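# Flip the upside-down carton on a stack bar code up

## Task

A carton sitting on top of a stack has its bar code facing down. Turn it over and set it back on top of a stack so its bar code faces up, its orientation matches the cartons beneath it, and it is aligned with them. Release it so it stays there without the robot supporting it, then open the gripper and move the arm away.

## Robot and tools

Robot: two arms, left_arm and right_arm, each with six joints and a gripper. The names are labels only and do not mean left or right in a camera picture. The two head cameras, cam_head_left and cam_head_right (504x504 pixels each), give the pictures.

Scene frame: the origin is on the table surface midway between the arms. +x runs out over the table, +z points up, and left_arm sits toward +y. The state line gives each gripper's end_effector_position in metres and end_effector_quat_wxyz in this frame. The printed position is the point between the finger pads, about 1 cm back from the fingertips. It can be somewhat off, more so when the arm is stretched far. The fingers point along the gripper's +z and close along its y.

Tool execute_actions, argument actions: a list holding at most one item. An empty list only reports the current state. A wait is {"steps": N}, N up to 300 control steps of 1/30 s each, counted from the previous result; it commands nothing new. A motion is {"rows": [...], "steps": N}, with 1 to 15 rows and N up to 15 (default 15). Each row is used for one step; if rows run out, the last one repeats. Optional pictures (true/false) controls whether images are returned.

Each row is one list of exactly 14 numbers, each in -1 to 1, covering both arms even if one stays still: left_arm waist, shoulder, elbow, wrist pitch, wrist yaw, wrist roll, gripper opening, then the same seven for right_arm. The six joint values are offsets, not poses. They are measured from the joint angles shown in the most recent result that lists them; before any such result in the scene, and for later calls within the same reply, they count from where the arm is when the action begins. They are never relative to the previous row. Scale: 1.0 equals 1.202 rad for the waist, 1.258 for the shoulder, 1.238 for the elbow, 2.073 for wrist pitch, and 2.022 for wrist yaw and wrist roll. Sending zeros therefore pulls an arm back to that reference angle; it is not a pause. Arms may sag under zero offsets, so to hold a posture, aim the first call of a reply at the desired angles, send zeros afterward, and push the aim further whenever a joint lags.

Joint ranges (rad), same for each arm: waist -2.618 to 3.054, shoulder 0.000 to 3.142, elbow 0.000 to 3.142, wrist pitch -1.571 to 1.571, wrist yaw -1.571 to 1.571, wrist roll -2.094 to 2.094. The true ends may differ by up to 0.036 rad. A request beyond a stated end by more than 0.036 rad makes the whole call refused, and nothing is sent. Requests past the real end are clipped there, and the result may print "joint sent to its limit" (possibly about an earlier action still running); its absence proves nothing about remaining room.

The gripper opening is absolute, not an offset: +1 fully open, -1 closed. grip_measured reports the actual opening on that same scale; Joint positions also gives the pad gap in metres (0.094 m fully open). Between the extremes, the fingers go to where grip_measured would equal your number. To hold something, keep commanding below grip_measured: about 0.03 below for a firm grip, less for a light one. Readings may be off by roughly 1 mm, constant per gripper. In this task the per-pad force cap is lowered to about 13 to 25 N, so a carton can slip if you lift or swing it sharply.

Speed: each joint's target may lead its measured angle by at most 0.202 rad (waist), 0.258 (shoulder), 0.238 (elbow), 0.573 (wrist pitch), 0.522 (wrist yaw and roll). If targets would place the gripper more than 70 mm from where it is, all are scaled back. Big moves need several actions.

Between calls, and while you think, the arms keep heading to the last row sent, until everything nearly stops or a step is HELD; after that only a new action moves them further. Fingers still in motion finish moving.

Result lines: Joint positions and Joint velocities list, per arm, the six joints (rad, rad/s) and then the pad gap (m, m/s). HELD marks steps where your row, or part of it, was not sent. "joint command not followed" means a clearance check altered or blocked joint targets on some steps; the rest of the row still ran. MOTOR HOT appears from 75 °C; at 90 °C that arm halts for 10 s, and at 100 °C its motors and gripper let go and the arm drops (both reported as OVER-TEMPERATURE FAULT). Avoid holding a load for long periods.

Tool zoom_image: camera (cam_head_left or cam_head_right) and region [x0, y0, x1, y1] in pixels from the top-left corner, no larger than 504 by 504; it returns a closer view of that camera's latest image.

Tool finished_scene: argument scene, the current scene's number. It ends the scene permanently and reports success; call it only after the carton sits bar code up, aligned, released, and the gripper is clear.

Cautions: nothing may leave the table. Brief external tugs on held items or pushes on loose ones can occur. Do not let the two arms collide or press on each other. Avoid dropping, slamming, dragging, or shoving cartons hard; set the flipped carton down gently, check alignment in the images, then open and withdraw.

Each tool is called after "Emit:" by a JSON object that holds its "name" and its "arguments".

## Session

Emit:
{"name": "execute_actions", "arguments": {"actions": []}}

Scene clock: 0.00 s of 4500.00 s.
left_arm: end_effector_position=(+0.4747, +0.1018, +0.1316) grip_measured=+1.000 end_effector_quat_wxyz=(+0.716, +0.145, +0.683, -0.001) | right_arm: end_effector_position=(+0.3388, -0.4802, +0.2116) grip_measured=+1.000 end_effector_quat_wxyz=(+0.505, +0.397, +0.577, +0.504)
Joint positions: left_arm=[-0.601  2.137  0.869  1.295 -0.493  0.22   0.094] | right_arm=[-0.948  1.511  0.489  1.077 -1.234  1.44   0.094]
Joint velocities: left_arm=[-0.002  0.027 -0.012  0.037 -0.037  0.022  0.   ] | right_arm=[-0.002 -0.002  0.017  0.007  0.022 -0.051  0.   ]
Motor temperatures (°C, as the motors report them): left_arm=[22 22 25 24 23 23] | right_arm=[23 21 22 23 21 25]

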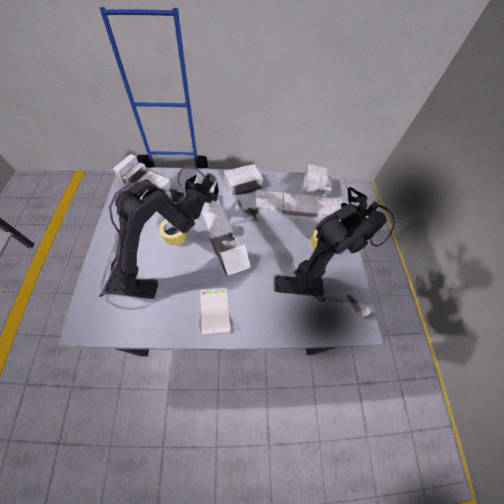

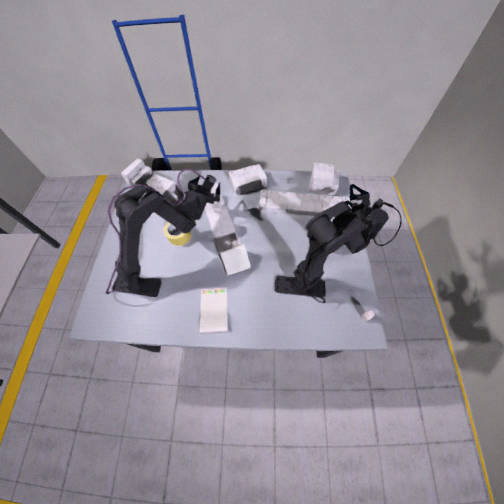

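Emit:
{"name": "zoom_image", "arguments": {"camera": "cam_head_left", "region": [90, 140, 390, 340]}}

Emit:
{"name": "zoom_image", "arguments": {"camera": "cam_head_right", "region": [180, 160, 300, 290]}}

Region (90, 140, 390, 340) of cam_head_left's 504x504 image, scaled by 1.680, with more detail than that image has.

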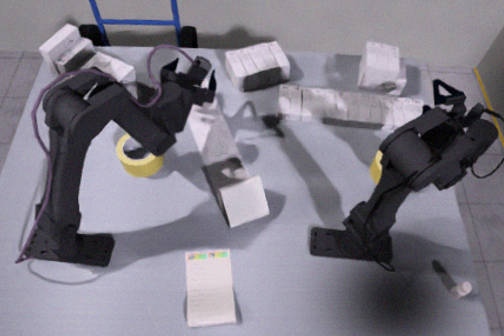

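Region (180, 160, 300, 290) of cam_head_right's 504x504 image, scaled by 3.877, with more detail than that image has; it fills the left 465 columns of this view, and the rest is white.

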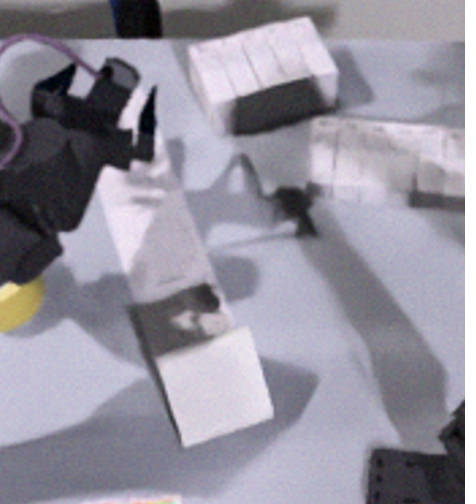

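Emit:
{"name": "execute_actions", "arguments": {"actions": [{"rows":[[0,-0.6,0,0,0,0,1,0,-0.5,0.2,0,0,0,1]]}], "pictures": false}}

Emit:
{"name": "execute_actions", "arguments": {"actions": [{"steps":20}], "pictures": false}}

Emit:
{"name": "execute_actions", "arguments": {"actions": [{"rows":[[0.9,-0.4,0,-0.6,0.244,-0.109,1,0.3,0,0.1,-0.5,0.61,-0.712,1]]}], "pictures": false}}

Emit:
{"name": "execute_actions", "arguments": {"actions": [{"steps":60}]}}

Emit:
{"name": "zoom_image", "arguments": {"camera": "cam_head_left", "region": [100, 140, 260, 290]}}

Emit:
{"name": "zoom_image", "arguments": {"camera": "cam_head_left", "region": [220, 150, 380, 260]}}

Scene clock: 2.97 s of 4500.00 s.
left_arm: end_effector_position=(+0.4140, +0.1532, +0.3850) grip_measured=+1.000 end_effector_quat_wxyz=(+0.848, +0.025, +0.523, -0.084) | right_arm: end_effector_position=(+0.2734, -0.3656, +0.4488) grip_measured=+1.000 end_effector_quat_wxyz=(+0.725, +0.068, +0.602, +0.328)
Joint positions: left_arm=[-0.601  1.568  0.859  1.246 -0.492  0.223  0.094] | right_arm=[-0.948  0.882  0.73   1.087 -1.233  1.444  0.094]
Joint velocities: left_arm=[ 0.002 -1.214  0.007 -0.022 -0.095  0.022  0.   ] | right_arm=[-0.007 -0.545  0.217  0.344  0.051 -0.022  0.   ]
Motor temperatures (°C, as the motors report them): left_arm=[22 23 25 25 23 23] | right_arm=[23 22 23 24 21 25]
Steps of this call (steps 1 to 74: nothing new was sent; steps 75 to 89: all 15 steps of this action). Readings (joint positions):
75: left_arm=[-0.601 2.123 0.868 1.283 -0.492 0.220] | right_arm=[-0.948 1.499 0.499 1.064 -1.234 1.441]
76: left_arm=[-0.601 2.097 0.862 1.258 -0.492 0.222] | right_arm=[-0.948 1.477 0.517 1.049 -1.234 1.443]
78: left_arm=[-0.601 2.030 0.859 1.241 -0.492 0.223] | right_arm=[-0.948 1.408 0.571 1.045 -1.234 1.443]
82: left_arm=[-0.601 1.868 0.859 1.241 -0.492 0.223] | right_arm=[-0.948 1.222 0.661 1.050 -1.233 1.444]
89: the state above

Scene clock: 3.63 s of 4500.00 s.
left_arm: end_effector_position=(+0.3639, +0.1957, +0.4680) grip_measured=+1.000 end_effector_quat_wxyz=(+0.891, -0.034, +0.435, -0.122) | right_arm: end_effector_position=(+0.2717, -0.3626, +0.4523) grip_measured=+1.000 end_effector_quat_wxyz=(+0.728, +0.061, +0.601, +0.324)
Joint positions: left_arm=[-0.601  1.379  0.859  1.3   -0.492  0.222  0.094] | right_arm=[-0.948  0.875  0.736  1.091 -1.233  1.444  0.094]
Joint velocities: left_arm=[-0.017 -0.007  0.012 -0.066  0.066 -0.007  0.   ] | right_arm=[-0.007 -0.012  0.007  0.007 -0.066 -0.081  0.   ]
Motor temperatures (°C, as the motors report them): left_arm=[22 23 25 25 23 23] | right_arm=[23 22 23 24 21 25]
Steps of this call (steps 1 to 20: the robot went on to your last target). Readings (joint positions):
1: left_arm=[-0.601 1.524 0.859 1.247 -0.492 0.223] | right_arm=[-0.948 0.869 0.735 1.096 -1.233 1.444]
2: left_arm=[-0.601 1.483 0.859 1.250 -0.492 0.223] | right_arm=[-0.948 0.866 0.736 1.101 -1.233 1.444]
4: left_arm=[-0.601 1.415 0.859 1.272 -0.492 0.223] | right_arm=[-0.948 0.871 0.736 1.097 -1.233 1.444]
8: left_arm=[-0.601 1.379 0.859 1.312 -0.492 0.222] | right_arm=[-0.948 0.875 0.736 1.092 -1.233 1.444]
20: the state above

Scene clock: 4.13 s of 4500.00 s.
left_arm: end_effector_position=(+0.3489, +0.4889, +0.3983) grip_measured=+1.000 end_effector_quat_wxyz=(+0.728, -0.114, +0.663, +0.136) | right_arm: end_effector_position=(+0.3142, -0.4970, +0.4009) grip_measured=+1.000 end_effector_quat_wxyz=(+0.728, +0.245, +0.623, -0.151)
Joint positions: left_arm=[ 0.428  0.877  0.848  0.125 -0.029  0.017  0.094] | right_arm=[-0.595  0.876  0.849  0.134 -0.12   0.182  0.094]
Joint velocities: left_arm=[ 1.292  0.061  0.027 -0.755 -0.037 -0.081  0.   ] | right_arm=[-0.012 -0.002 -0.002 -0.403  0.769 -1.165  0.   ]
Motor temperatures (°C, as the motors report them): left_arm=[22 23 25 25 23 23] | right_arm=[23 22 23 24 21 25]
Steps of this call (steps 1 to 15: all 15 steps of this action). Readings (joint positions):
1: left_arm=[-0.572 1.348 0.857 1.223 -0.414 0.189] | right_arm=[-0.911 0.873 0.748 1.017 -1.168 1.367]
2: left_arm=[-0.514 1.291 0.850 1.076 -0.314 0.157] | right_arm=[-0.837 0.875 0.780 0.904 -1.067 1.269]
4: left_arm=[-0.368 1.153 0.848 0.823 -0.197 0.105] | right_arm=[-0.694 0.876 0.830 0.700 -0.870 1.073]
8: left_arm=[-0.061 0.893 0.848 0.434 -0.091 0.047] | right_arm=[-0.598 0.876 0.849 0.384 -0.536 0.721]
15: the state above

Scene clock: 6.13 s of 4500.00 s.
left_arm: end_effector_position=(+0.3457, +0.5016, +0.3785) grip_measured=+1.000 end_effector_quat_wxyz=(+0.700, -0.129, +0.689, +0.138) | right_arm: end_effector_position=(+0.3038, -0.5128, +0.3885) grip_measured=+1.000 end_effector_quat_wxyz=(+0.685, +0.234, +0.646, -0.241)
Joint positions: left_arm=[ 0.478  0.879  0.848  0.048 -0.006  0.01   0.094] | right_arm=[-0.595  0.876  0.849  0.083 -0.014  0.011  0.094]
Joint velocities: left_arm=[-0.002  0.032  0.002 -0.066 -0.022 -0.022  0.   ] | right_arm=[ 0.002 -0.017  0.012  0.007  0.066  0.007  0.   ]
Motor temperatures (°C, as the motors report them): left_arm=[22 23 25 26 23 23] | right_arm=[23 21 23 24 21 25]
Steps of this call (steps 1 to 30: the robot went on to your last target; steps 31 to 60: nothing new was sent). Readings (joint positions):
1: left_arm=[0.460 0.879 0.848 0.103 -0.031 0.014] | right_arm=[-0.595 0.876 0.849 0.122 -0.098 0.148]
2: left_arm=[0.474 0.879 0.848 0.087 -0.032 0.012] | right_arm=[-0.595 0.876 0.849 0.114 -0.080 0.120]
4: left_arm=[0.478 0.879 0.848 0.071 -0.026 0.011] | right_arm=[-0.595 0.876 0.849 0.101 -0.055 0.081]
8: left_arm=[0.478 0.879 0.848 0.056 -0.013 0.010] | right_arm=[-0.595 0.876 0.849 0.089 -0.030 0.040]
60: the state above
All arms were judged still, so your last target was given up. Only a new action makes them travel on or press farther. Fingers that are still opening or closing keep moving.

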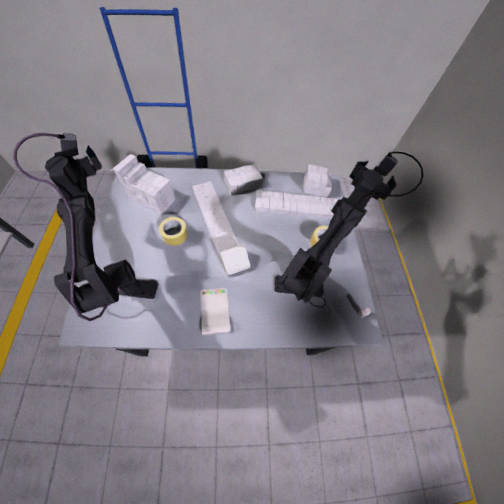

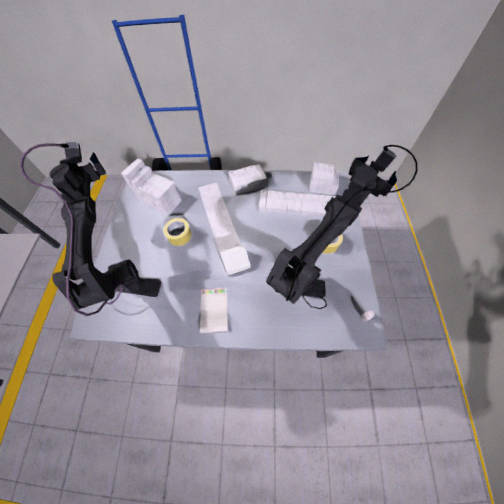

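Region (100, 140, 260, 290) of cam_head_left's 504x504 image, scaled by 3.150, with more detail than that image has; it fills the top 472 rows of this view, and the rest is white.

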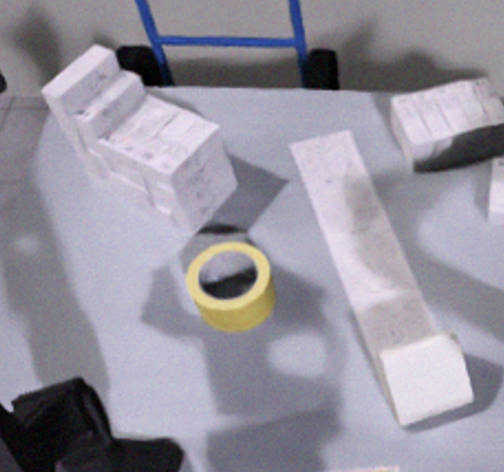

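Region (220, 150, 380, 260) of cam_head_left's 504x504 image, scaled by 3.150, with more detail than that image has; it fills the top 346 rows of this view, and the rest is white.

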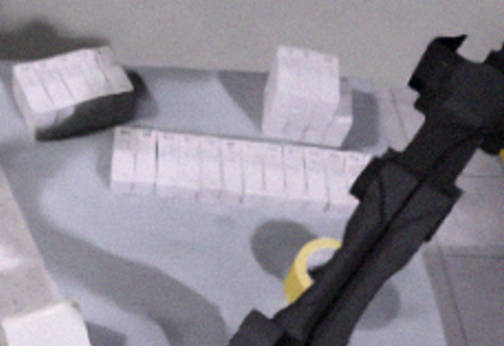

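Emit:
{"name": "zoom_image", "arguments": {"camera": "cam_head_left", "region": [108, 148, 180, 220]}}

Emit:
{"name": "zoom_image", "arguments": {"camera": "cam_head_right", "region": [116, 150, 188, 222]}}

Emit:
{"name": "zoom_image", "arguments": {"camera": "cam_head_left", "region": [280, 155, 350, 225]}}

Emit:
{"name": "zoom_image", "arguments": {"camera": "cam_head_left", "region": [215, 155, 285, 225]}}

Emit:
{"name": "zoom_image", "arguments": {"camera": "cam_head_left", "region": [175, 178, 275, 278]}}

Region (108, 148, 180, 220) of cam_head_left's 504x504 image, scaled by 7.000, with more detail than that image has.

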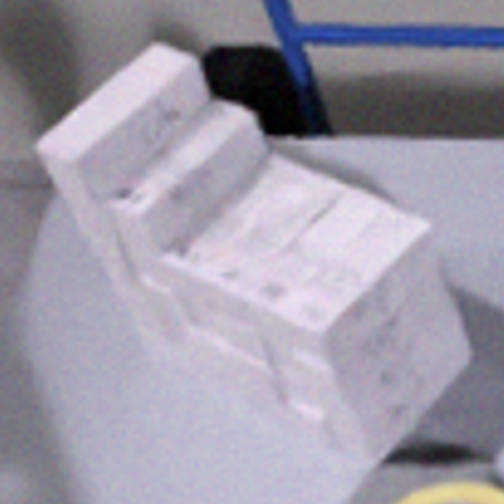

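Region (116, 150, 188, 222) of cam_head_right's 504x504 image, scaled by 7.000, with more detail than that image has.

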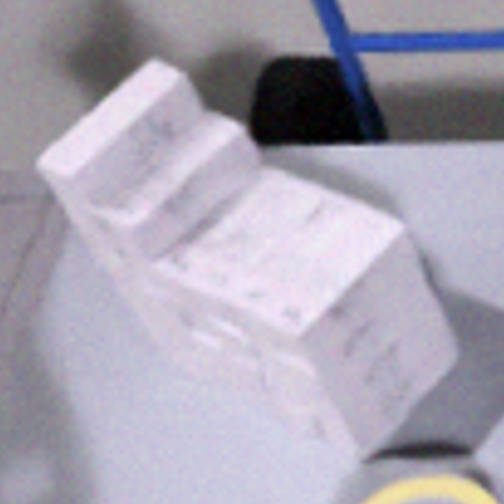

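Region (280, 155, 350, 225) of cam_head_left's 504x504 image, scaled by 7.200, with more detail than that image has.

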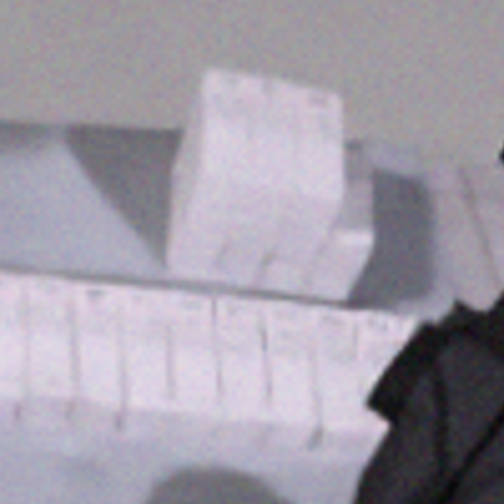

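Region (215, 155, 285, 225) of cam_head_left's 504x504 image, scaled by 7.200, with more detail than that image has.

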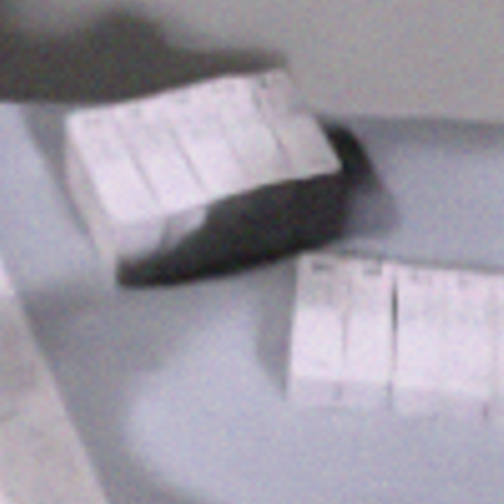

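Region (175, 178, 275, 278) of cam_head_left's 504x504 image, scaled by 5.040, with more detail than that image has.

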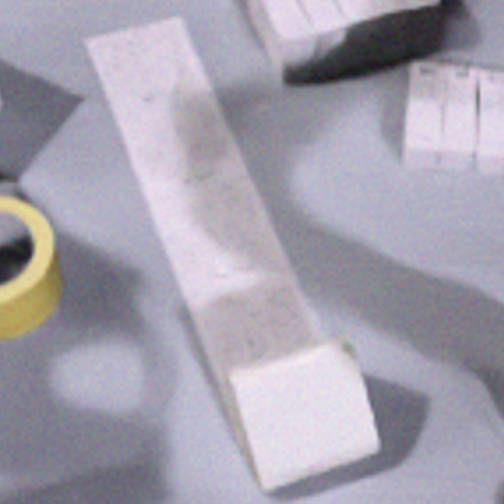

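Emit:
{"name": "execute_actions", "arguments": {"actions": [{"rows":[[-0.123,0.6,0.825,-0.48,0.3,0.369,1,0,0,0,0,0,0,1]]}], "pictures": false}}

Emit:
{"name": "execute_actions", "arguments": {"actions": [{"steps":20}], "pictures": false}}

Emit:
{"name": "execute_actions", "arguments": {"actions": [{"rows":[[0,0.25,0,0,0,0,0.3,0,0,0,0,0,0,1]]}], "pictures": false}}

Emit:
{"name": "execute_actions", "arguments": {"actions": [{"steps":20}]}}

Emit:
{"name": "zoom_image", "arguments": {"camera": "cam_head_left", "region": [70, 110, 190, 230]}}

Emit:
{"name": "zoom_image", "arguments": {"camera": "cam_head_right", "region": [70, 110, 190, 230]}}

Scene clock: 16.67 s of 4500.00 s.
left_arm: end_effector_position=(+0.4799, +0.3880, +0.2780) grip_measured=+1.000 end_effector_quat_wxyz=(+0.414, +0.303, +0.856, -0.063) | right_arm: end_effector_position=(+0.3038, -0.5128, +0.3885) grip_measured=+1.000 end_effector_quat_wxyz=(+0.685, +0.234, +0.646, -0.241)
Joint positions: left_arm=[ 0.331  1.708  1.734 -0.874  0.524  0.705  0.094] | right_arm=[-0.595  0.876  0.849  0.083 -0.014  0.011  0.094]
Joint velocities: left_arm=[-0.012 -0.061  0.965 -0.491  0.154  0.286  0.   ] | right_arm=[ 0.002 -0.002  0.007 -0.022  0.051 -0.037  0.   ]
Motor temperatures (°C, as the motors report them): left_arm=[22 22 27 28 23 23] | right_arm=[23 21 25 26 21 25]
Steps of this call (steps 1 to 90: nothing new was sent; then 7.03 s passed at rest; steps 91 to 105: all 15 steps of this action). Readings (joint positions):
91: left_arm=[0.470 0.895 0.871 0.000 0.022 0.053] | right_arm=[-0.595 0.876 0.849 0.083 -0.014 0.011]
92: left_arm=[0.445 0.934 0.919 -0.069 0.080 0.117] | right_arm=[-0.595 0.876 0.849 0.083 -0.014 0.011]
94: left_arm=[0.391 1.049 1.031 -0.217 0.215 0.263] | right_arm=[-0.595 0.876 0.849 0.083 -0.014 0.011]
98: left_arm=[0.334 1.383 1.342 -0.608 0.442 0.551] | right_arm=[-0.595 0.876 0.849 0.083 -0.014 0.011]
105: the state above

Scene clock: 17.33 s of 4500.00 s.
left_arm: end_effector_position=(+0.4625, +0.3756, +0.3435) grip_measured=+1.000 end_effector_quat_wxyz=(+0.465, +0.340, +0.816, -0.046) | right_arm: end_effector_position=(+0.3038, -0.5128, +0.3885) grip_measured=+1.000 end_effector_quat_wxyz=(+0.685, +0.234, +0.646, -0.241)
Joint positions: left_arm=[ 0.331  1.639  1.846 -0.943  0.578  0.756  0.094] | right_arm=[-0.595  0.876  0.849  0.083 -0.014  0.011  0.094]
Joint velocities: left_arm=[-0.002 -0.002 -0.007  0.007  0.007 -0.022  0.   ] | right_arm=[-0.002  0.002 -0.012  0.066 -0.037 -0.007  0.   ]
Motor temperatures (°C, as the motors report them): left_arm=[22 23 27 28 23 23] | right_arm=[23 21 25 26 21 25]
Steps of this call (steps 1 to 20: the robot went on to your last target). Readings (joint positions):
1: left_arm=[0.331 1.702 1.766 -0.888 0.532 0.714] | right_arm=[-0.595 0.876 0.849 0.083 -0.014 0.011]
2: left_arm=[0.331 1.693 1.793 -0.896 0.540 0.722] | right_arm=[-0.595 0.876 0.849 0.083 -0.014 0.011]
4: left_arm=[0.331 1.668 1.827 -0.903 0.555 0.734] | right_arm=[-0.595 0.876 0.849 0.083 -0.014 0.011]
8: left_arm=[0.331 1.638 1.846 -0.913 0.576 0.747] | right_arm=[-0.595 0.876 0.849 0.083 -0.014 0.011]
20: the state above

Scene clock: 17.83 s of 4500.00 s.
left_arm: end_effector_position=(+0.5152, +0.3891, +0.1902) grip_measured=+0.301 end_effector_quat_wxyz=(+0.337, +0.313, +0.879, -0.127) | right_arm: end_effector_position=(+0.3038, -0.5128, +0.3885) grip_measured=+1.000 end_effector_quat_wxyz=(+0.685, +0.234, +0.646, -0.241)
Joint positions: left_arm=[ 0.331  1.986  1.839 -0.927  0.57   0.764  0.061] | right_arm=[-0.595  0.876  0.849  0.083 -0.014  0.011  0.094]
Joint velocities: left_arm=[ 0.002 -0.007 -0.027 -0.081 -0.051 -0.022 -0.   ] | right_arm=[-0.002 -0.017 -0.002 -0.125 -0.037  0.007  0.   ]
Motor temperatures (°C, as the motors report them): left_arm=[22 23 27 27 23 23] | right_arm=[23 21 25 26 21 25]
Steps of this call (steps 1 to 15: all 15 steps of this action). Readings (joint positions):
1: left_arm=[0.331 1.652 1.848 -0.945 0.579 0.756] | right_arm=[-0.595 0.876 0.849 0.083 -0.014 0.011]
2: left_arm=[0.331 1.672 1.853 -0.941 0.582 0.756] | right_arm=[-0.595 0.876 0.849 0.083 -0.014 0.011]
4: left_arm=[0.331 1.739 1.854 -0.935 0.582 0.757] | right_arm=[-0.595 0.876 0.849 0.083 -0.014 0.011]
8: left_arm=[0.331 1.926 1.853 -0.934 0.571 0.757] | right_arm=[-0.595 0.876 0.849 0.083 -0.014 0.011]
15: the state above

Scene clock: 18.50 s of 4500.00 s.
left_arm: end_effector_position=(+0.5133, +0.3899, +0.1884) grip_measured=+0.301 end_effector_quat_wxyz=(+0.332, +0.311, +0.882, -0.127) | right_arm: end_effector_position=(+0.3038, -0.5128, +0.3885) grip_measured=+1.000 end_effector_quat_wxyz=(+0.685, +0.234, +0.646, -0.241)
Joint positions: left_arm=[ 0.331  1.986  1.839 -0.937  0.561  0.762  0.061] | right_arm=[-0.595  0.876  0.849  0.083 -0.014  0.011  0.094]
Joint velocities: left_arm=[-0.007 -0.017 -0.012  0.007 -0.037 -0.022 -0.001] | right_arm=[-0.002 -0.002 -0.017 -0.022  0.022 -0.022  0.   ]
Motor temperatures (°C, as the motors report them): left_arm=[22 23 27 27 23 23] | right_arm=[23 21 25 27 21 25]
Steps of this call (steps 1 to 20: the robot went on to your last target). Readings (joint positions):
1: left_arm=[0.331 1.986 1.839 -0.929 0.569 0.764] | right_arm=[-0.595 0.876 0.849 0.083 -0.014 0.011]
2: left_arm=[0.331 1.986 1.839 -0.931 0.566 0.763] | right_arm=[-0.595 0.876 0.849 0.083 -0.014 0.011]
4: left_arm=[0.331 1.986 1.839 -0.934 0.565 0.763] | right_arm=[-0.595 0.876 0.849 0.083 -0.014 0.011]
8: left_arm=[0.331 1.986 1.839 -0.936 0.563 0.762] | right_arm=[-0.595 0.876 0.849 0.083 -0.014 0.011]
20: the state above

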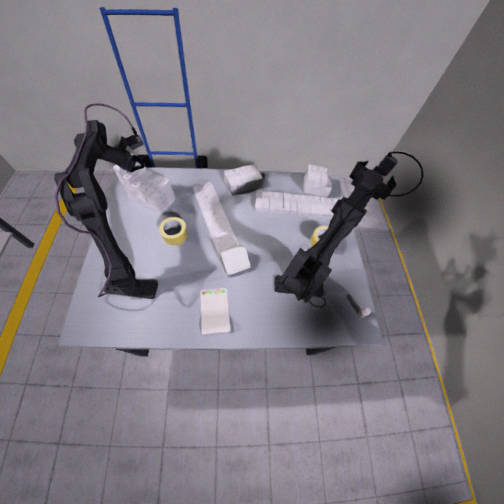

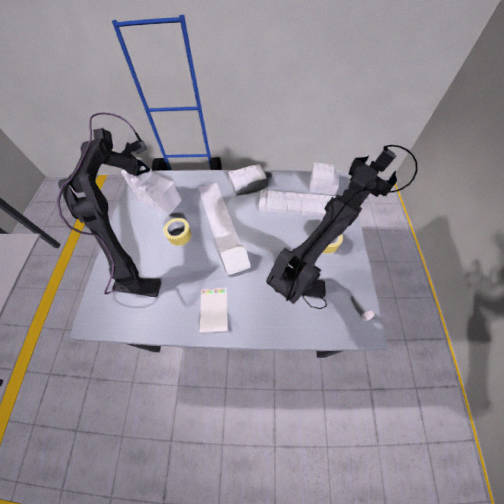

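Region (70, 110, 190, 230) of cam_head_left's 504x504 image, scaled by 4.200, with more detail than that image has.

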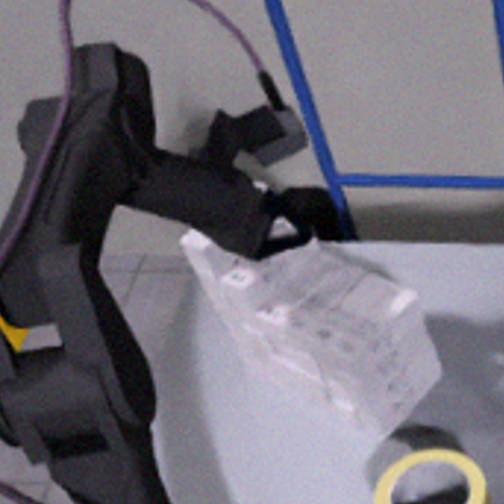

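Region (70, 110, 190, 230) of cam_head_right's 504x504 image, scaled by 4.200, with more detail than that image has.

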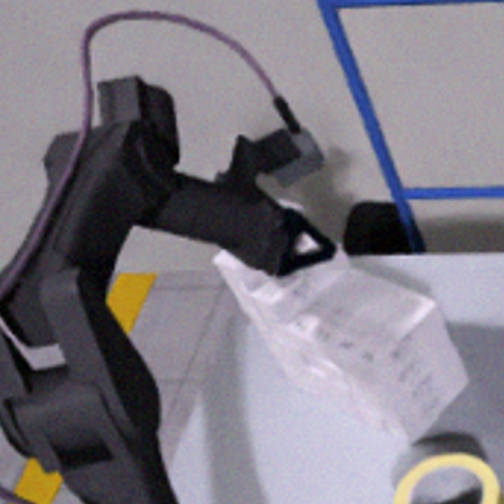

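Emit:
{"name": "execute_actions", "arguments": {"actions": [{"rows":[[0,-0.04,0.04,0,0,0,0.6,0,0,0,0,0,0,1],[0,-0.06,0.07,0.03,0,0,0.6,0,0,0,0,0,0,1],[0,-0.06,0.07,0.03,0,0,0.6,0,0,0,0,0,0,1],[0,-0.06,0.07,0.03,0,0,0.6,0,0,0,0,0,0,1],[0,-0.06,0.07,0.03,0,0,0.6,0,0,0,0,0,0,1],[0,-0.06,0.07,0.03,0,0,0.6,0,0,0,0,0,0,1],[0.06,-0.06,0.07,0.03,0.03,-0.02,0.6,0,0,0,0,0,0,1],[0.115,-0.04,0.07,0.03,0.05,-0.04,0.6,0,0,0,0,0,0,1]]}], "pictures": false}}

Emit:
{"name": "execute_actions", "arguments": {"actions": [{"steps":20}]}}

Emit:
{"name": "zoom_image", "arguments": {"camera": "cam_head_left", "region": [70, 110, 190, 230]}}

Scene clock: 22.93 s of 4500.00 s.
left_arm: end_effector_position=(+0.5165, +0.4645, +0.2379) grip_measured=+0.599 end_effector_quat_wxyz=(+0.401, +0.232, +0.881, -0.094) | right_arm: end_effector_position=(+0.3038, -0.5128, +0.3885) grip_measured=+1.000 end_effector_quat_wxyz=(+0.685, +0.234, +0.646, -0.241)
Joint positions: left_arm=[ 0.492  1.945  1.897 -0.895  0.614  0.699  0.075] | right_arm=[-0.595  0.876  0.849  0.083 -0.014  0.011  0.094]
Joint velocities: left_arm=[ 0.017  0.017  0.012 -0.022 -0.022 -0.037 -0.   ] | right_arm=[-0.007 -0.017 -0.022 -0.007  0.037  0.037  0.   ]
Motor temperatures (°C, as the motors report them): left_arm=[22 25 27 27 23 23] | right_arm=[23 21 25 27 21 25]
Steps of this call (steps 1 to 15: the robot went on to your last target; steps 16 to 90: nothing new was sent; then 0.93 s passed at rest; steps 91 to 105: all 15 steps of this action). Readings (joint positions):
91: left_arm=[0.331 1.985 1.839 -0.938 0.559 0.762] | right_arm=[-0.595 0.876 0.849 0.083 -0.014 0.011]
92: left_arm=[0.331 1.982 1.844 -0.938 0.555 0.762] | right_arm=[-0.595 0.876 0.849 0.083 -0.014 0.011]
94: left_arm=[0.331 1.976 1.863 -0.930 0.548 0.762] | right_arm=[-0.595 0.876 0.849 0.083 -0.014 0.011]
98: left_arm=[0.352 1.947 1.888 -0.910 0.578 0.747] | right_arm=[-0.595 0.876 0.849 0.083 -0.014 0.011]
105: the state above

Scene clock: 23.60 s of 4500.00 s.
left_arm: end_effector_position=(+0.5179, +0.4529, +0.2395) grip_measured=+0.599 end_effector_quat_wxyz=(+0.403, +0.238, +0.877, -0.107) | right_arm: end_effector_position=(+0.3038, -0.5128, +0.3885) grip_measured=+1.000 end_effector_quat_wxyz=(+0.685, +0.234, +0.646, -0.241)
Joint positions: left_arm=[ 0.474  1.945  1.897 -0.895  0.633  0.688  0.075] | right_arm=[-0.595  0.876  0.849  0.083 -0.014  0.011  0.094]
Joint velocities: left_arm=[ 0.007 -0.022  0.002  0.007 -0.007  0.007  0.   ] | right_arm=[-0.002  0.017 -0.012 -0.037 -0.022 -0.11   0.   ]
Motor temperatures (°C, as the motors report them): left_arm=[22 25 27 27 23 23] | right_arm=[23 21 26 28 21 25]
Steps of this call (steps 1 to 20: the robot went on to your last target). Readings (joint positions):
1: left_arm=[0.491 1.945 1.897 -0.895 0.616 0.696] | right_arm=[-0.595 0.876 0.849 0.083 -0.014 0.011]
2: left_arm=[0.487 1.945 1.897 -0.895 0.619 0.695] | right_arm=[-0.595 0.876 0.849 0.083 -0.014 0.011]
4: left_arm=[0.480 1.945 1.897 -0.895 0.624 0.692] | right_arm=[-0.595 0.876 0.849 0.083 -0.014 0.011]
8: left_arm=[0.474 1.945 1.897 -0.895 0.631 0.690] | right_arm=[-0.595 0.876 0.849 0.083 -0.014 0.011]
20: the state above

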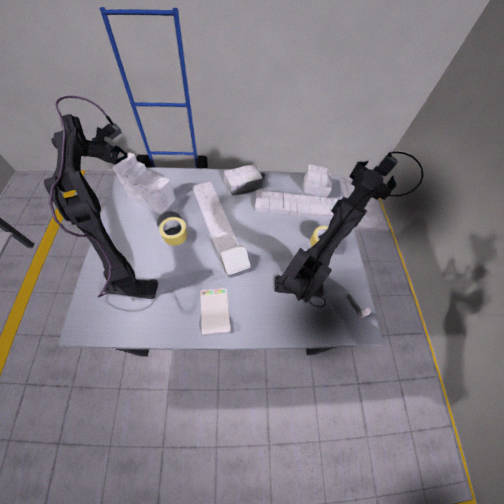

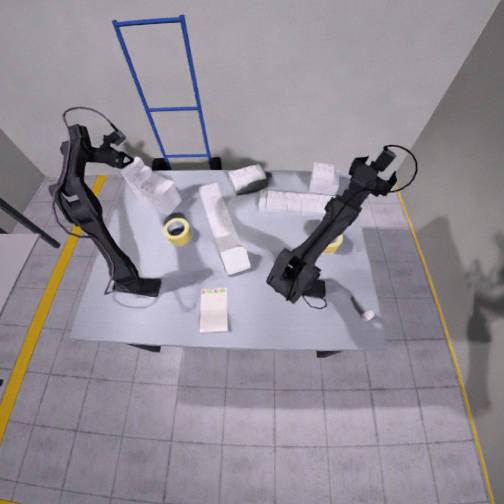

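Region (70, 110, 190, 230) of cam_head_left's 504x504 image, scaled by 4.200, with more detail than that image has.

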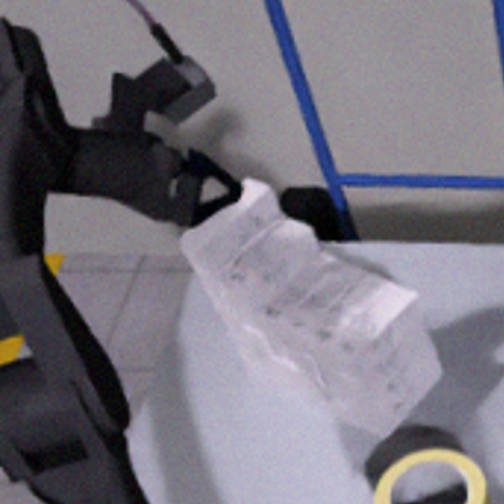

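Emit:
{"name": "execute_actions", "arguments": {"actions": [{"rows":[[0,0,-0.04,0.03,0,0,0.6,0,0,0,0,0,0,1],[0,0,-0.07,0.05,0,0,0.6,0,0,0,0,0,0,1],[0,0,-0.1,0.07,0,0,0.6,0,0,0,0,0,0,1],[0,0.01,-0.145,0.105,0.005,0,0.6,0,0,0,0,0,0,1]]}], "pictures": false}}

Emit:
{"name": "execute_actions", "arguments": {"actions": [{"steps":20}]}}

Emit:
{"name": "zoom_image", "arguments": {"camera": "cam_head_left", "region": [90, 130, 170, 210]}}

Emit:
{"name": "zoom_image", "arguments": {"camera": "cam_head_right", "region": [98, 132, 178, 212]}}

Scene clock: 25.47 s of 4500.00 s.
left_arm: end_effector_position=(+0.5233, +0.4570, +0.1729) grip_measured=+0.599 end_effector_quat_wxyz=(+0.384, +0.231, +0.887, -0.114) | right_arm: end_effector_position=(+0.3038, -0.5128, +0.3885) grip_measured=+1.000 end_effector_quat_wxyz=(+0.685, +0.234, +0.646, -0.241)
Joint positions: left_arm=[ 0.474  1.983  1.713 -0.718  0.621  0.688  0.075] | right_arm=[-0.595  0.876  0.849  0.083 -0.014  0.011  0.094]
Joint velocities: left_arm=[-0.012 -0.007  0.007  0.081  0.007 -0.051 -0.   ] | right_arm=[-0.012 -0.002  0.002 -0.037  0.022 -0.066  0.   ]
Motor temperatures (°C, as the motors report them): left_arm=[22 26 27 27 23 23] | right_arm=[23 21 26 28 21 25]
Steps of this call (steps 1 to 15: the robot went on to your last target; steps 16 to 41: nothing new was sent; steps 42 to 56: all 15 steps of this action). Readings (joint positions):
42: left_arm=[0.474 1.945 1.891 -0.887 0.632 0.688] | right_arm=[-0.595 0.876 0.849 0.083 -0.014 0.011]
43: left_arm=[0.474 1.945 1.877 -0.871 0.632 0.688] | right_arm=[-0.595 0.876 0.849 0.083 -0.014 0.011]
45: left_arm=[0.474 1.945 1.819 -0.812 0.632 0.688] | right_arm=[-0.595 0.876 0.849 0.083 -0.014 0.011]
49: left_arm=[0.474 1.970 1.725 -0.758 0.626 0.688] | right_arm=[-0.595 0.876 0.849 0.083 -0.014 0.011]
56: the state above

Scene clock: 26.13 s of 4500.00 s.
left_arm: end_effector_position=(+0.5256, +0.4578, +0.1745) grip_measured=+0.599 end_effector_quat_wxyz=(+0.388, +0.232, +0.885, -0.111) | right_arm: end_effector_position=(+0.3038, -0.5128, +0.3885) grip_measured=+1.000 end_effector_quat_wxyz=(+0.685, +0.234, +0.646, -0.241)
Joint positions: left_arm=[ 0.474  1.983  1.713 -0.705  0.621  0.688  0.075] | right_arm=[-0.595  0.876  0.849  0.083 -0.014  0.011  0.094]
Joint velocities: left_arm=[ 0.002 -0.017  0.022 -0.007 -0.022 -0.125 -0.   ] | right_arm=[ 0.012 -0.012 -0.007 -0.095 -0.051 -0.007  0.   ]
Motor temperatures (°C, as the motors report them): left_arm=[22 26 27 27 23 23] | right_arm=[23 21 26 28 21 25]
Steps of this call (steps 1 to 20: the robot went on to your last target). Readings (joint positions):
1: left_arm=[0.474 1.983 1.713 -0.716 0.621 0.688] | right_arm=[-0.595 0.876 0.849 0.083 -0.014 0.011]
2: left_arm=[0.474 1.983 1.713 -0.715 0.621 0.688] | right_arm=[-0.595 0.876 0.849 0.083 -0.014 0.011]
4: left_arm=[0.474 1.983 1.713 -0.709 0.621 0.688] | right_arm=[-0.595 0.876 0.849 0.083 -0.014 0.011]
8: left_arm=[0.474 1.983 1.713 -0.706 0.621 0.688] | right_arm=[-0.595 0.876 0.849 0.083 -0.014 0.011]
20: the state above

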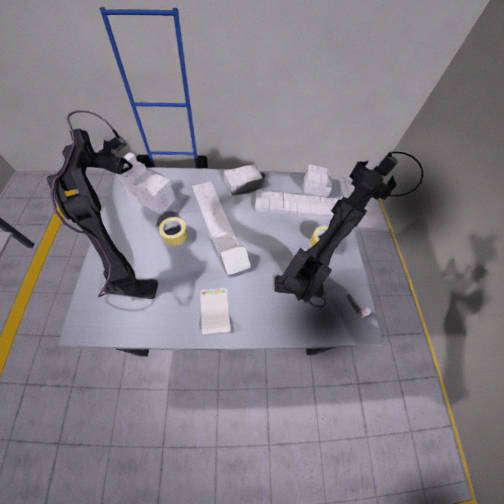

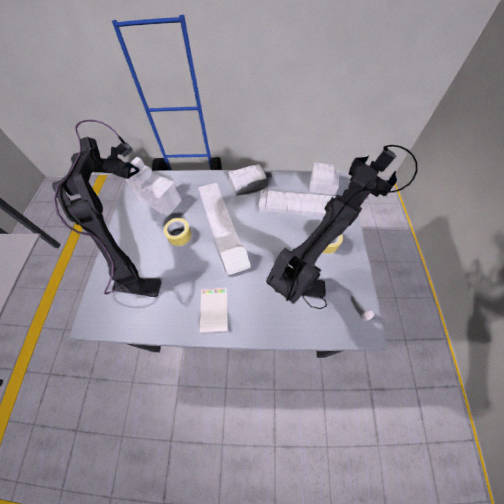

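Region (90, 130, 170, 210) of cam_head_left's 504x504 image, scaled by 6.300, with more detail than that image has.

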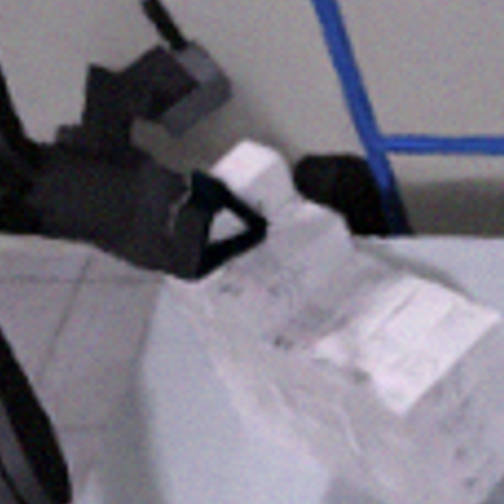

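Region (98, 132, 178, 212) of cam_head_right's 504x504 image, scaled by 6.300, with more detail than that image has.

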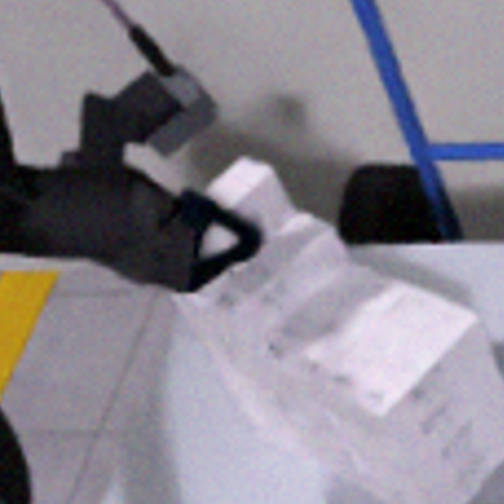

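Emit:
{"name": "execute_actions", "arguments": {"actions": [{"rows":[[0,-0.02,-0.03,0.02,0,0,0.6,0,0,0,0,0,0,1],[0,-0.02,-0.05,0.035,0,0,0.6,0,0,0,0,0,0,1],[0,-0.02,-0.07,0.052,0.005,0,0.6,0,0,0,0,0,0,1]]}], "pictures": false}}

Emit:
{"name": "execute_actions", "arguments": {"actions": [{"rows":[[0,-0.02,0,0.01,0,0,0.0,0,0,0,0,0,0,1]]}]}}

Emit:
{"name": "zoom_image", "arguments": {"camera": "cam_head_left", "region": [90, 130, 170, 210]}}

Scene clock: 27.87 s of 4500.00 s.
left_arm: end_effector_position=(+0.5291, +0.4572, +0.1662) grip_measured=+0.599 end_effector_quat_wxyz=(+0.405, +0.236, +0.877, -0.110) | right_arm: end_effector_position=(+0.3038, -0.5128, +0.3885) grip_measured=+1.000 end_effector_quat_wxyz=(+0.685, +0.234, +0.646, -0.241)
Joint positions: left_arm=[ 0.475  1.978  1.649 -0.61   0.639  0.683  0.075] | right_arm=[-0.595  0.876  0.849  0.083 -0.014  0.011  0.094]
Joint velocities: left_arm=[-0.007 -0.007 -0.022 -0.007 -0.007 -0.037  0.002] | right_arm=[ 0.002  0.022 -0.022  0.081 -0.037 -0.022  0.   ]
Motor temperatures (°C, as the motors report them): left_arm=[22 26 27 27 23 23] | right_arm=[23 21 26 28 21 25]
Steps of this call (steps 1 to 15: the robot went on to your last target; steps 16 to 37: nothing new was sent; steps 38 to 52: all 15 steps of this action). Readings (joint positions):
38: left_arm=[0.474 1.983 1.708 -0.700 0.619 0.688] | right_arm=[-0.595 0.876 0.849 0.083 -0.014 0.011]
39: left_arm=[0.474 1.982 1.699 -0.689 0.618 0.688] | right_arm=[-0.595 0.876 0.849 0.083 -0.014 0.011]
41: left_arm=[0.474 1.981 1.666 -0.657 0.624 0.686] | right_arm=[-0.595 0.876 0.849 0.083 -0.014 0.011]
45: left_arm=[0.475 1.978 1.652 -0.623 0.638 0.683] | right_arm=[-0.595 0.876 0.849 0.083 -0.014 0.011]
52: the state above

Scene clock: 28.37 s of 4500.00 s.
left_arm: end_effector_position=(+0.5300, +0.4573, +0.1671) grip_measured=+0.002 end_effector_quat_wxyz=(+0.407, +0.237, +0.875, -0.109) | right_arm: end_effector_position=(+0.3038, -0.5128, +0.3885) grip_measured=+1.000 end_effector_quat_wxyz=(+0.685, +0.234, +0.646, -0.241)
Joint positions: left_arm=[ 0.475  1.978  1.649 -0.605  0.64   0.683  0.047] | right_arm=[-0.595  0.876  0.849  0.083 -0.014  0.011  0.094]
Joint velocities: left_arm=[-0.002  0.007  0.002  0.022 -0.051  0.066 -0.001] | right_arm=[-0.012 -0.012 -0.007  0.007  0.007 -0.022  0.   ]
Motor temperatures (°C, as the motors report them): left_arm=[22 26 27 27 23 23] | right_arm=[23 21 26 28 21 25]
Steps of this call (steps 1 to 15: all 15 steps of this action). Readings (joint positions):
1: left_arm=[0.475 1.978 1.649 -0.610 0.640 0.683] | right_arm=[-0.595 0.876 0.849 0.083 -0.014 0.011]
2: left_arm=[0.475 1.978 1.649 -0.608 0.641 0.683] | right_arm=[-0.595 0.876 0.849 0.083 -0.014 0.011]
4: left_arm=[0.475 1.978 1.649 -0.605 0.642 0.683] | right_arm=[-0.595 0.876 0.849 0.083 -0.014 0.011]
8: left_arm=[0.475 1.978 1.649 -0.605 0.641 0.683] | right_arm=[-0.595 0.876 0.849 0.083 -0.014 0.011]
15: the state above

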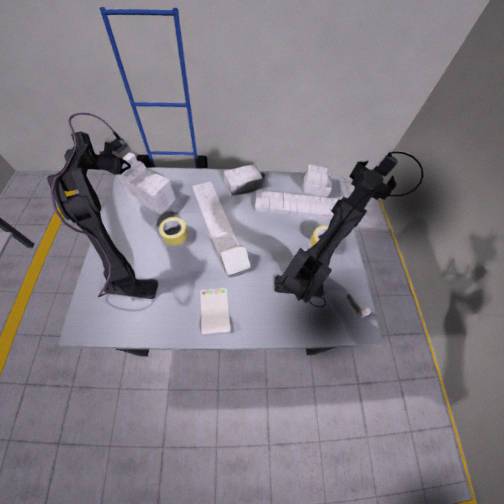

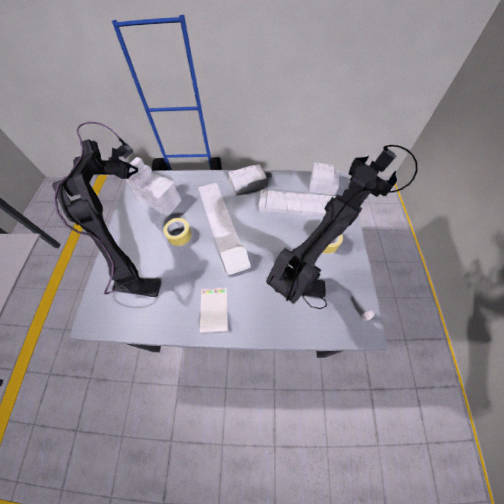

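Region (90, 130, 170, 210) of cam_head_left's 504x504 image, scaled by 6.300, with more detail than that image has.

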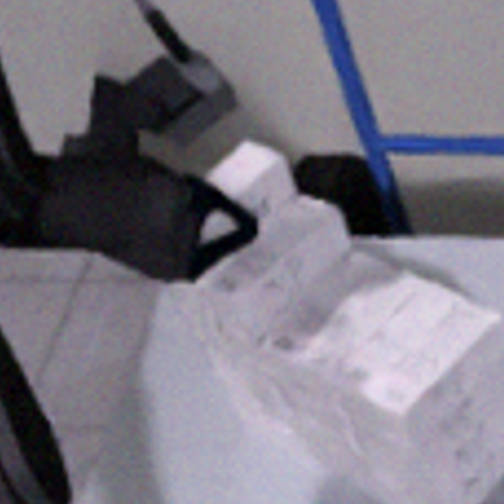

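Emit:
{"name": "execute_actions", "arguments": {"actions": [{"rows":[[0,-0.02,0.02,-0.01,0,0,-0.15,0,0,0,0,0,0,1],[0,-0.02,0.02,-0.01,0,0,-0.2,0,0,0,0,0,0,1],[0,-0.02,0.02,-0.01,0,0,-0.25,0,0,0,0,0,0,1],[0,-0.02,0.02,-0.01,0,0,-0.3,0,0,0,0,0,0,1],[0,-0.02,0.02,-0.01,0,0,-0.35,0,0,0,0,0,0,1],[0,-0.02,0.02,-0.01,0,0,-0.42,0,0,0,0,0,0,1]]}]}}

Emit:
{"name": "zoom_image", "arguments": {"camera": "cam_head_left", "region": [90, 130, 170, 210]}}

Scene clock: 29.83 s of 4500.00 s.
left_arm: end_effector_position=(+0.5296, +0.4567, +0.1670) grip_measured=-0.306 end_effector_quat_wxyz=(+0.407, +0.237, +0.875, -0.111) | right_arm: end_effector_position=(+0.3038, -0.5128, +0.3885) grip_measured=+1.000 end_effector_quat_wxyz=(+0.685, +0.234, +0.646, -0.241)
Joint positions: left_arm=[ 0.475  1.978  1.649 -0.607  0.643  0.683  0.033] | right_arm=[-0.595  0.876  0.849  0.083 -0.014  0.011  0.094]
Joint velocities: left_arm=[-0.012 -0.002  0.002  0.081 -0.037 -0.022 -0.001] | right_arm=[ 0.022  0.007 -0.022  0.037 -0.066 -0.022  0.   ]
Motor temperatures (°C, as the motors report them): left_arm=[22 27 27 27 23 23] | right_arm=[23 21 26 29 21 25]
Steps of this call (steps 1 to 15: the robot went on to your last target; steps 16 to 29: nothing new was sent; steps 30 to 44: all 15 steps of this action). Readings (joint positions):
30: left_arm=[0.475 1.978 1.649 -0.605 0.640 0.683] | right_arm=[-0.595 0.876 0.849 0.083 -0.014 0.011]
31: left_arm=[0.475 1.978 1.649 -0.607 0.641 0.683] | right_arm=[-0.595 0.876 0.849 0.083 -0.014 0.011]
33: left_arm=[0.475 1.978 1.649 -0.607 0.642 0.683] | right_arm=[-0.595 0.876 0.849 0.083 -0.014 0.011]
37: left_arm=[0.475 1.978 1.649 -0.607 0.643 0.683] | right_arm=[-0.595 0.876 0.849 0.083 -0.014 0.011]
44: the state above

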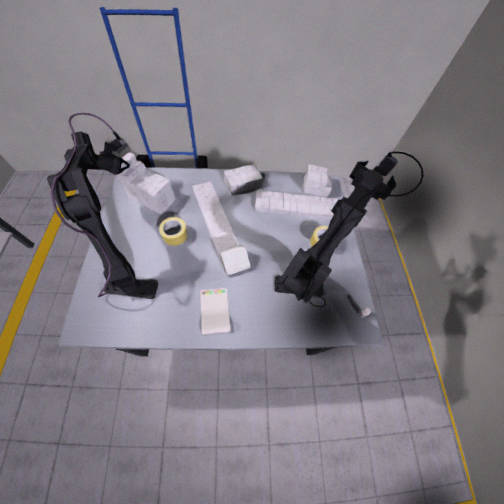

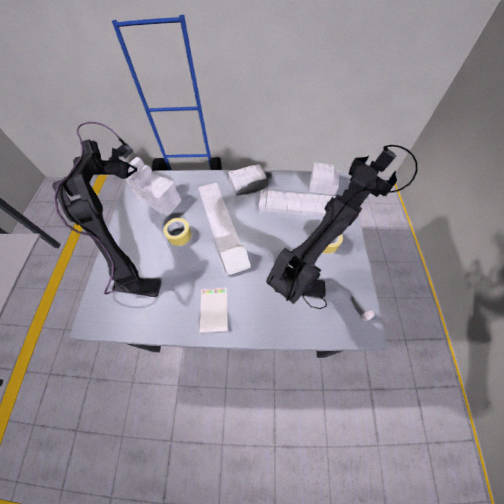

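Region (90, 130, 170, 210) of cam_head_left's 504x504 image, scaled by 6.300, with more detail than that image has.

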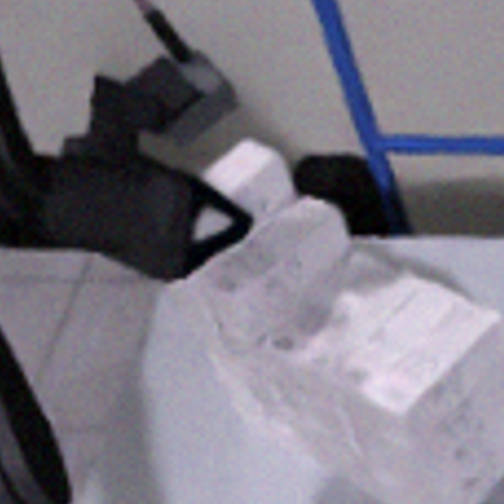

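Emit:
{"name": "execute_actions", "arguments": {"actions": [{"rows":[[0,-0.03,0.06,-0.02,0,0,-0.42,0,0,0,0,0,0,1],[0,-0.03,0.1,-0.03,0,0,-0.42,0,0,0,0,0,0,1],[0,-0.04,0.14,-0.05,0,0,-0.42,0,0,0,0,0,0,1],[0,-0.05,0.2,-0.1,0,0,-0.42,0,0,0,0,0,0,1]]}], "pictures": false}}

Emit:
{"name": "execute_actions", "arguments": {"actions": [{"rows":[[0,-0.3,-0.1,0.1,0,0,-0.42,0,0,0,0,0,0,1]]}], "pictures": false}}

Emit:
{"name": "execute_actions", "arguments": {"actions": [{"rows":[[-0.6,-0.2,-0.3,0.15,0,0.68,-0.42,0,0,0,0,0,0,1]]}], "pictures": false}}

Emit:
{"name": "execute_actions", "arguments": {"actions": [{"steps":30}]}}

Scene clock: 31.57 s of 4500.00 s.
left_arm: end_effector_position=(+0.5282, +0.4594, +0.2495) grip_measured=-0.306 end_effector_quat_wxyz=(+0.433, +0.244, +0.864, -0.080) | right_arm: end_effector_position=(+0.3038, -0.5128, +0.3885) grip_measured=+1.000 end_effector_quat_wxyz=(+0.685, +0.234, +0.646, -0.241)
Joint positions: left_arm=[ 0.475  1.928  1.87  -0.796  0.622  0.683  0.033] | right_arm=[-0.595  0.876  0.849  0.083 -0.014  0.011  0.094]
Joint velocities: left_arm=[ 0.012  0.012 -0.012 -0.168  0.051 -0.037 -0.   ] | right_arm=[ 0.002 -0.007  0.007  0.051  0.022  0.066  0.   ]
Motor temperatures (°C, as the motors report them): left_arm=[22 27 28 27 23 23] | right_arm=[23 21 26 29 21 25]
Steps of this call (steps 1 to 15: the robot went on to your last target; steps 16 to 37: nothing new was sent; steps 38 to 52: all 15 steps of this action). Readings (joint positions):
38: left_arm=[0.475 1.978 1.655 -0.614 0.643 0.683] | right_arm=[-0.595 0.876 0.849 0.083 -0.014 0.011]
39: left_arm=[0.475 1.978 1.670 -0.632 0.639 0.683] | right_arm=[-0.595 0.876 0.849 0.083 -0.014 0.011]
41: left_arm=[0.475 1.978 1.730 -0.689 0.626 0.683] | right_arm=[-0.595 0.876 0.849 0.083 -0.014 0.011]
45: left_arm=[0.475 1.955 1.848 -0.752 0.622 0.683] | right_arm=[-0.595 0.876 0.849 0.083 -0.014 0.011]
52: the state above

Scene clock: 32.07 s of 4500.00 s.
left_arm: end_effector_position=(+0.4680, +0.4375, +0.4065) grip_measured=-0.306 end_effector_quat_wxyz=(+0.579, +0.288, +0.762, +0.046) | right_arm: end_effector_position=(+0.3038, -0.5128, +0.3885) grip_measured=+1.000 end_effector_quat_wxyz=(+0.685, +0.234, +0.646, -0.241)
Joint positions: left_arm=[ 0.475  1.541  1.752 -0.62   0.612  0.685  0.033] | right_arm=[-0.595  0.876  0.849  0.083 -0.014  0.011  0.094]
Joint velocities: left_arm=[-0.002  0.002  0.007  0.242  0.051  0.007 -0.002] | right_arm=[-0.002 -0.002 -0.007 -0.022 -0.022  0.037  0.   ]
Motor temperatures (°C, as the motors report them): left_arm=[22 27 28 27 23 23] | right_arm=[23 21 26 29 21 25]
Steps of this call (steps 1 to 15: all 15 steps of this action). Readings (joint positions):
1: left_arm=[0.475 1.910 1.848 -0.776 0.618 0.683] | right_arm=[-0.595 0.876 0.849 0.083 -0.014 0.011]
2: left_arm=[0.475 1.881 1.810 -0.756 0.610 0.683] | right_arm=[-0.595 0.876 0.849 0.083 -0.014 0.011]
4: left_arm=[0.475 1.816 1.767 -0.752 0.600 0.683] | right_arm=[-0.595 0.876 0.849 0.083 -0.014 0.011]
8: left_arm=[0.475 1.684 1.752 -0.718 0.595 0.683] | right_arm=[-0.595 0.876 0.849 0.083 -0.014 0.011]
15: the state above

Scene clock: 32.57 s of 4500.00 s.
left_arm: end_effector_position=(+0.3638, +0.1341, +0.3817) grip_measured=-0.304 end_effector_quat_wxyz=(+0.575, +0.772, +0.173, +0.207) | right_arm: end_effector_position=(+0.3038, -0.5128, +0.3885) grip_measured=+1.000 end_effector_quat_wxyz=(+0.685, +0.234, +0.646, -0.241)
Joint positions: left_arm=[-0.26   1.328  1.383 -0.369  0.618  1.882  0.033] | right_arm=[-0.595  0.876  0.849  0.083 -0.014  0.011  0.094]
Joint velocities: left_arm=[-0.007 -0.081 -0.012  0.139  0.066  1.223 -0.001] | right_arm=[ 0.032  0.002  0.017  0.037 -0.022  0.007  0.   ]
Motor temperatures (°C, as the motors report them): left_arm=[22 27 28 27 23 23] | right_arm=[23 21 26 29 21 25]
Steps of this call (steps 1 to 15: all 15 steps of this action). Readings (joint positions):
1: left_arm=[0.462 1.522 1.721 -0.577 0.600 0.733] | right_arm=[-0.595 0.876 0.849 0.083 -0.014 0.011]
2: left_arm=[0.433 1.488 1.660 -0.533 0.582 0.803] | right_arm=[-0.595 0.876 0.849 0.083 -0.014 0.011]
4: left_arm=[0.333 1.409 1.528 -0.476 0.576 0.962] | right_arm=[-0.595 0.876 0.849 0.083 -0.014 0.011]
8: left_arm=[0.067 1.334 1.397 -0.425 0.586 1.329] | right_arm=[-0.595 0.876 0.849 0.083 -0.014 0.011]
15: the state above

Scene clock: 33.57 s of 4500.00 s.
left_arm: end_effector_position=(+0.3657, +0.1372, +0.3894) grip_measured=-0.304 end_effector_quat_wxyz=(+0.557, +0.777, +0.099, +0.274) | right_arm: end_effector_position=(+0.3038, -0.5128, +0.3885) grip_measured=+1.000 end_effector_quat_wxyz=(+0.685, +0.234, +0.646, -0.241)
Joint positions: left_arm=[-0.254  1.32   1.383 -0.346  0.61   2.065  0.033] | right_arm=[-0.595  0.876  0.849  0.083 -0.014  0.011  0.094]
Joint velocities: left_arm=[-0.012 -0.002 -0.017 -0.022 -0.066 -0.037  0.   ] | right_arm=[ 0.007 -0.017  0.007 -0.022  0.037  0.007  0.   ]
Motor temperatures (°C, as the motors report them): left_arm=[22 27 28 28 23 23] | right_arm=[23 21 26 29 21 25]
Steps of this call (steps 1 to 30: the robot went on to your last target). Readings (joint positions):
1: left_arm=[-0.259 1.325 1.383 -0.365 0.617 1.919] | right_arm=[-0.595 0.876 0.849 0.083 -0.014 0.011]
2: left_arm=[-0.257 1.322 1.383 -0.360 0.615 1.949] | right_arm=[-0.595 0.876 0.849 0.083 -0.014 0.011]
4: left_arm=[-0.254 1.320 1.383 -0.352 0.613 1.991] | right_arm=[-0.595 0.876 0.849 0.083 -0.014 0.011]
8: left_arm=[-0.254 1.320 1.383 -0.348 0.611 2.036] | right_arm=[-0.595 0.876 0.849 0.083 -0.014 0.011]
30: the state above
All arms were judged still, so your last target was given up. Only a new action makes them travel on or press farther. Fingers that are still opening or closing keep moving.

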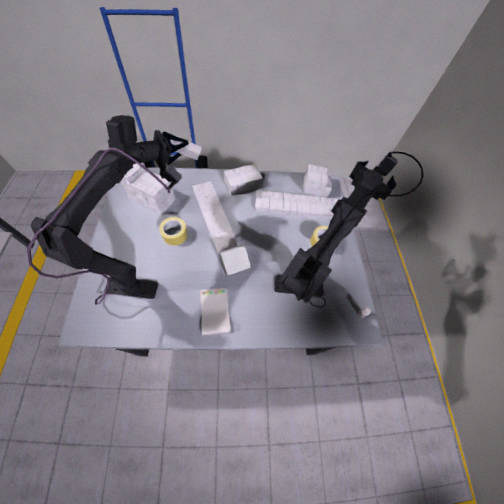

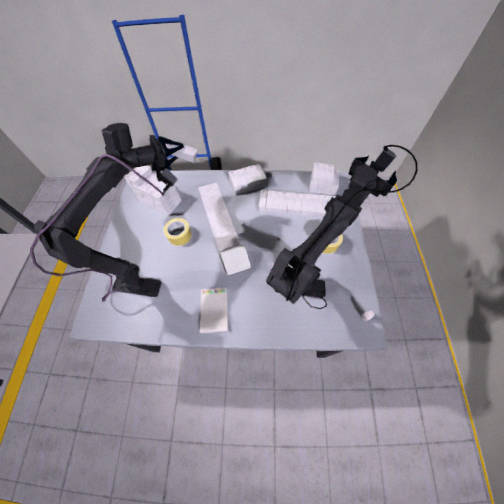

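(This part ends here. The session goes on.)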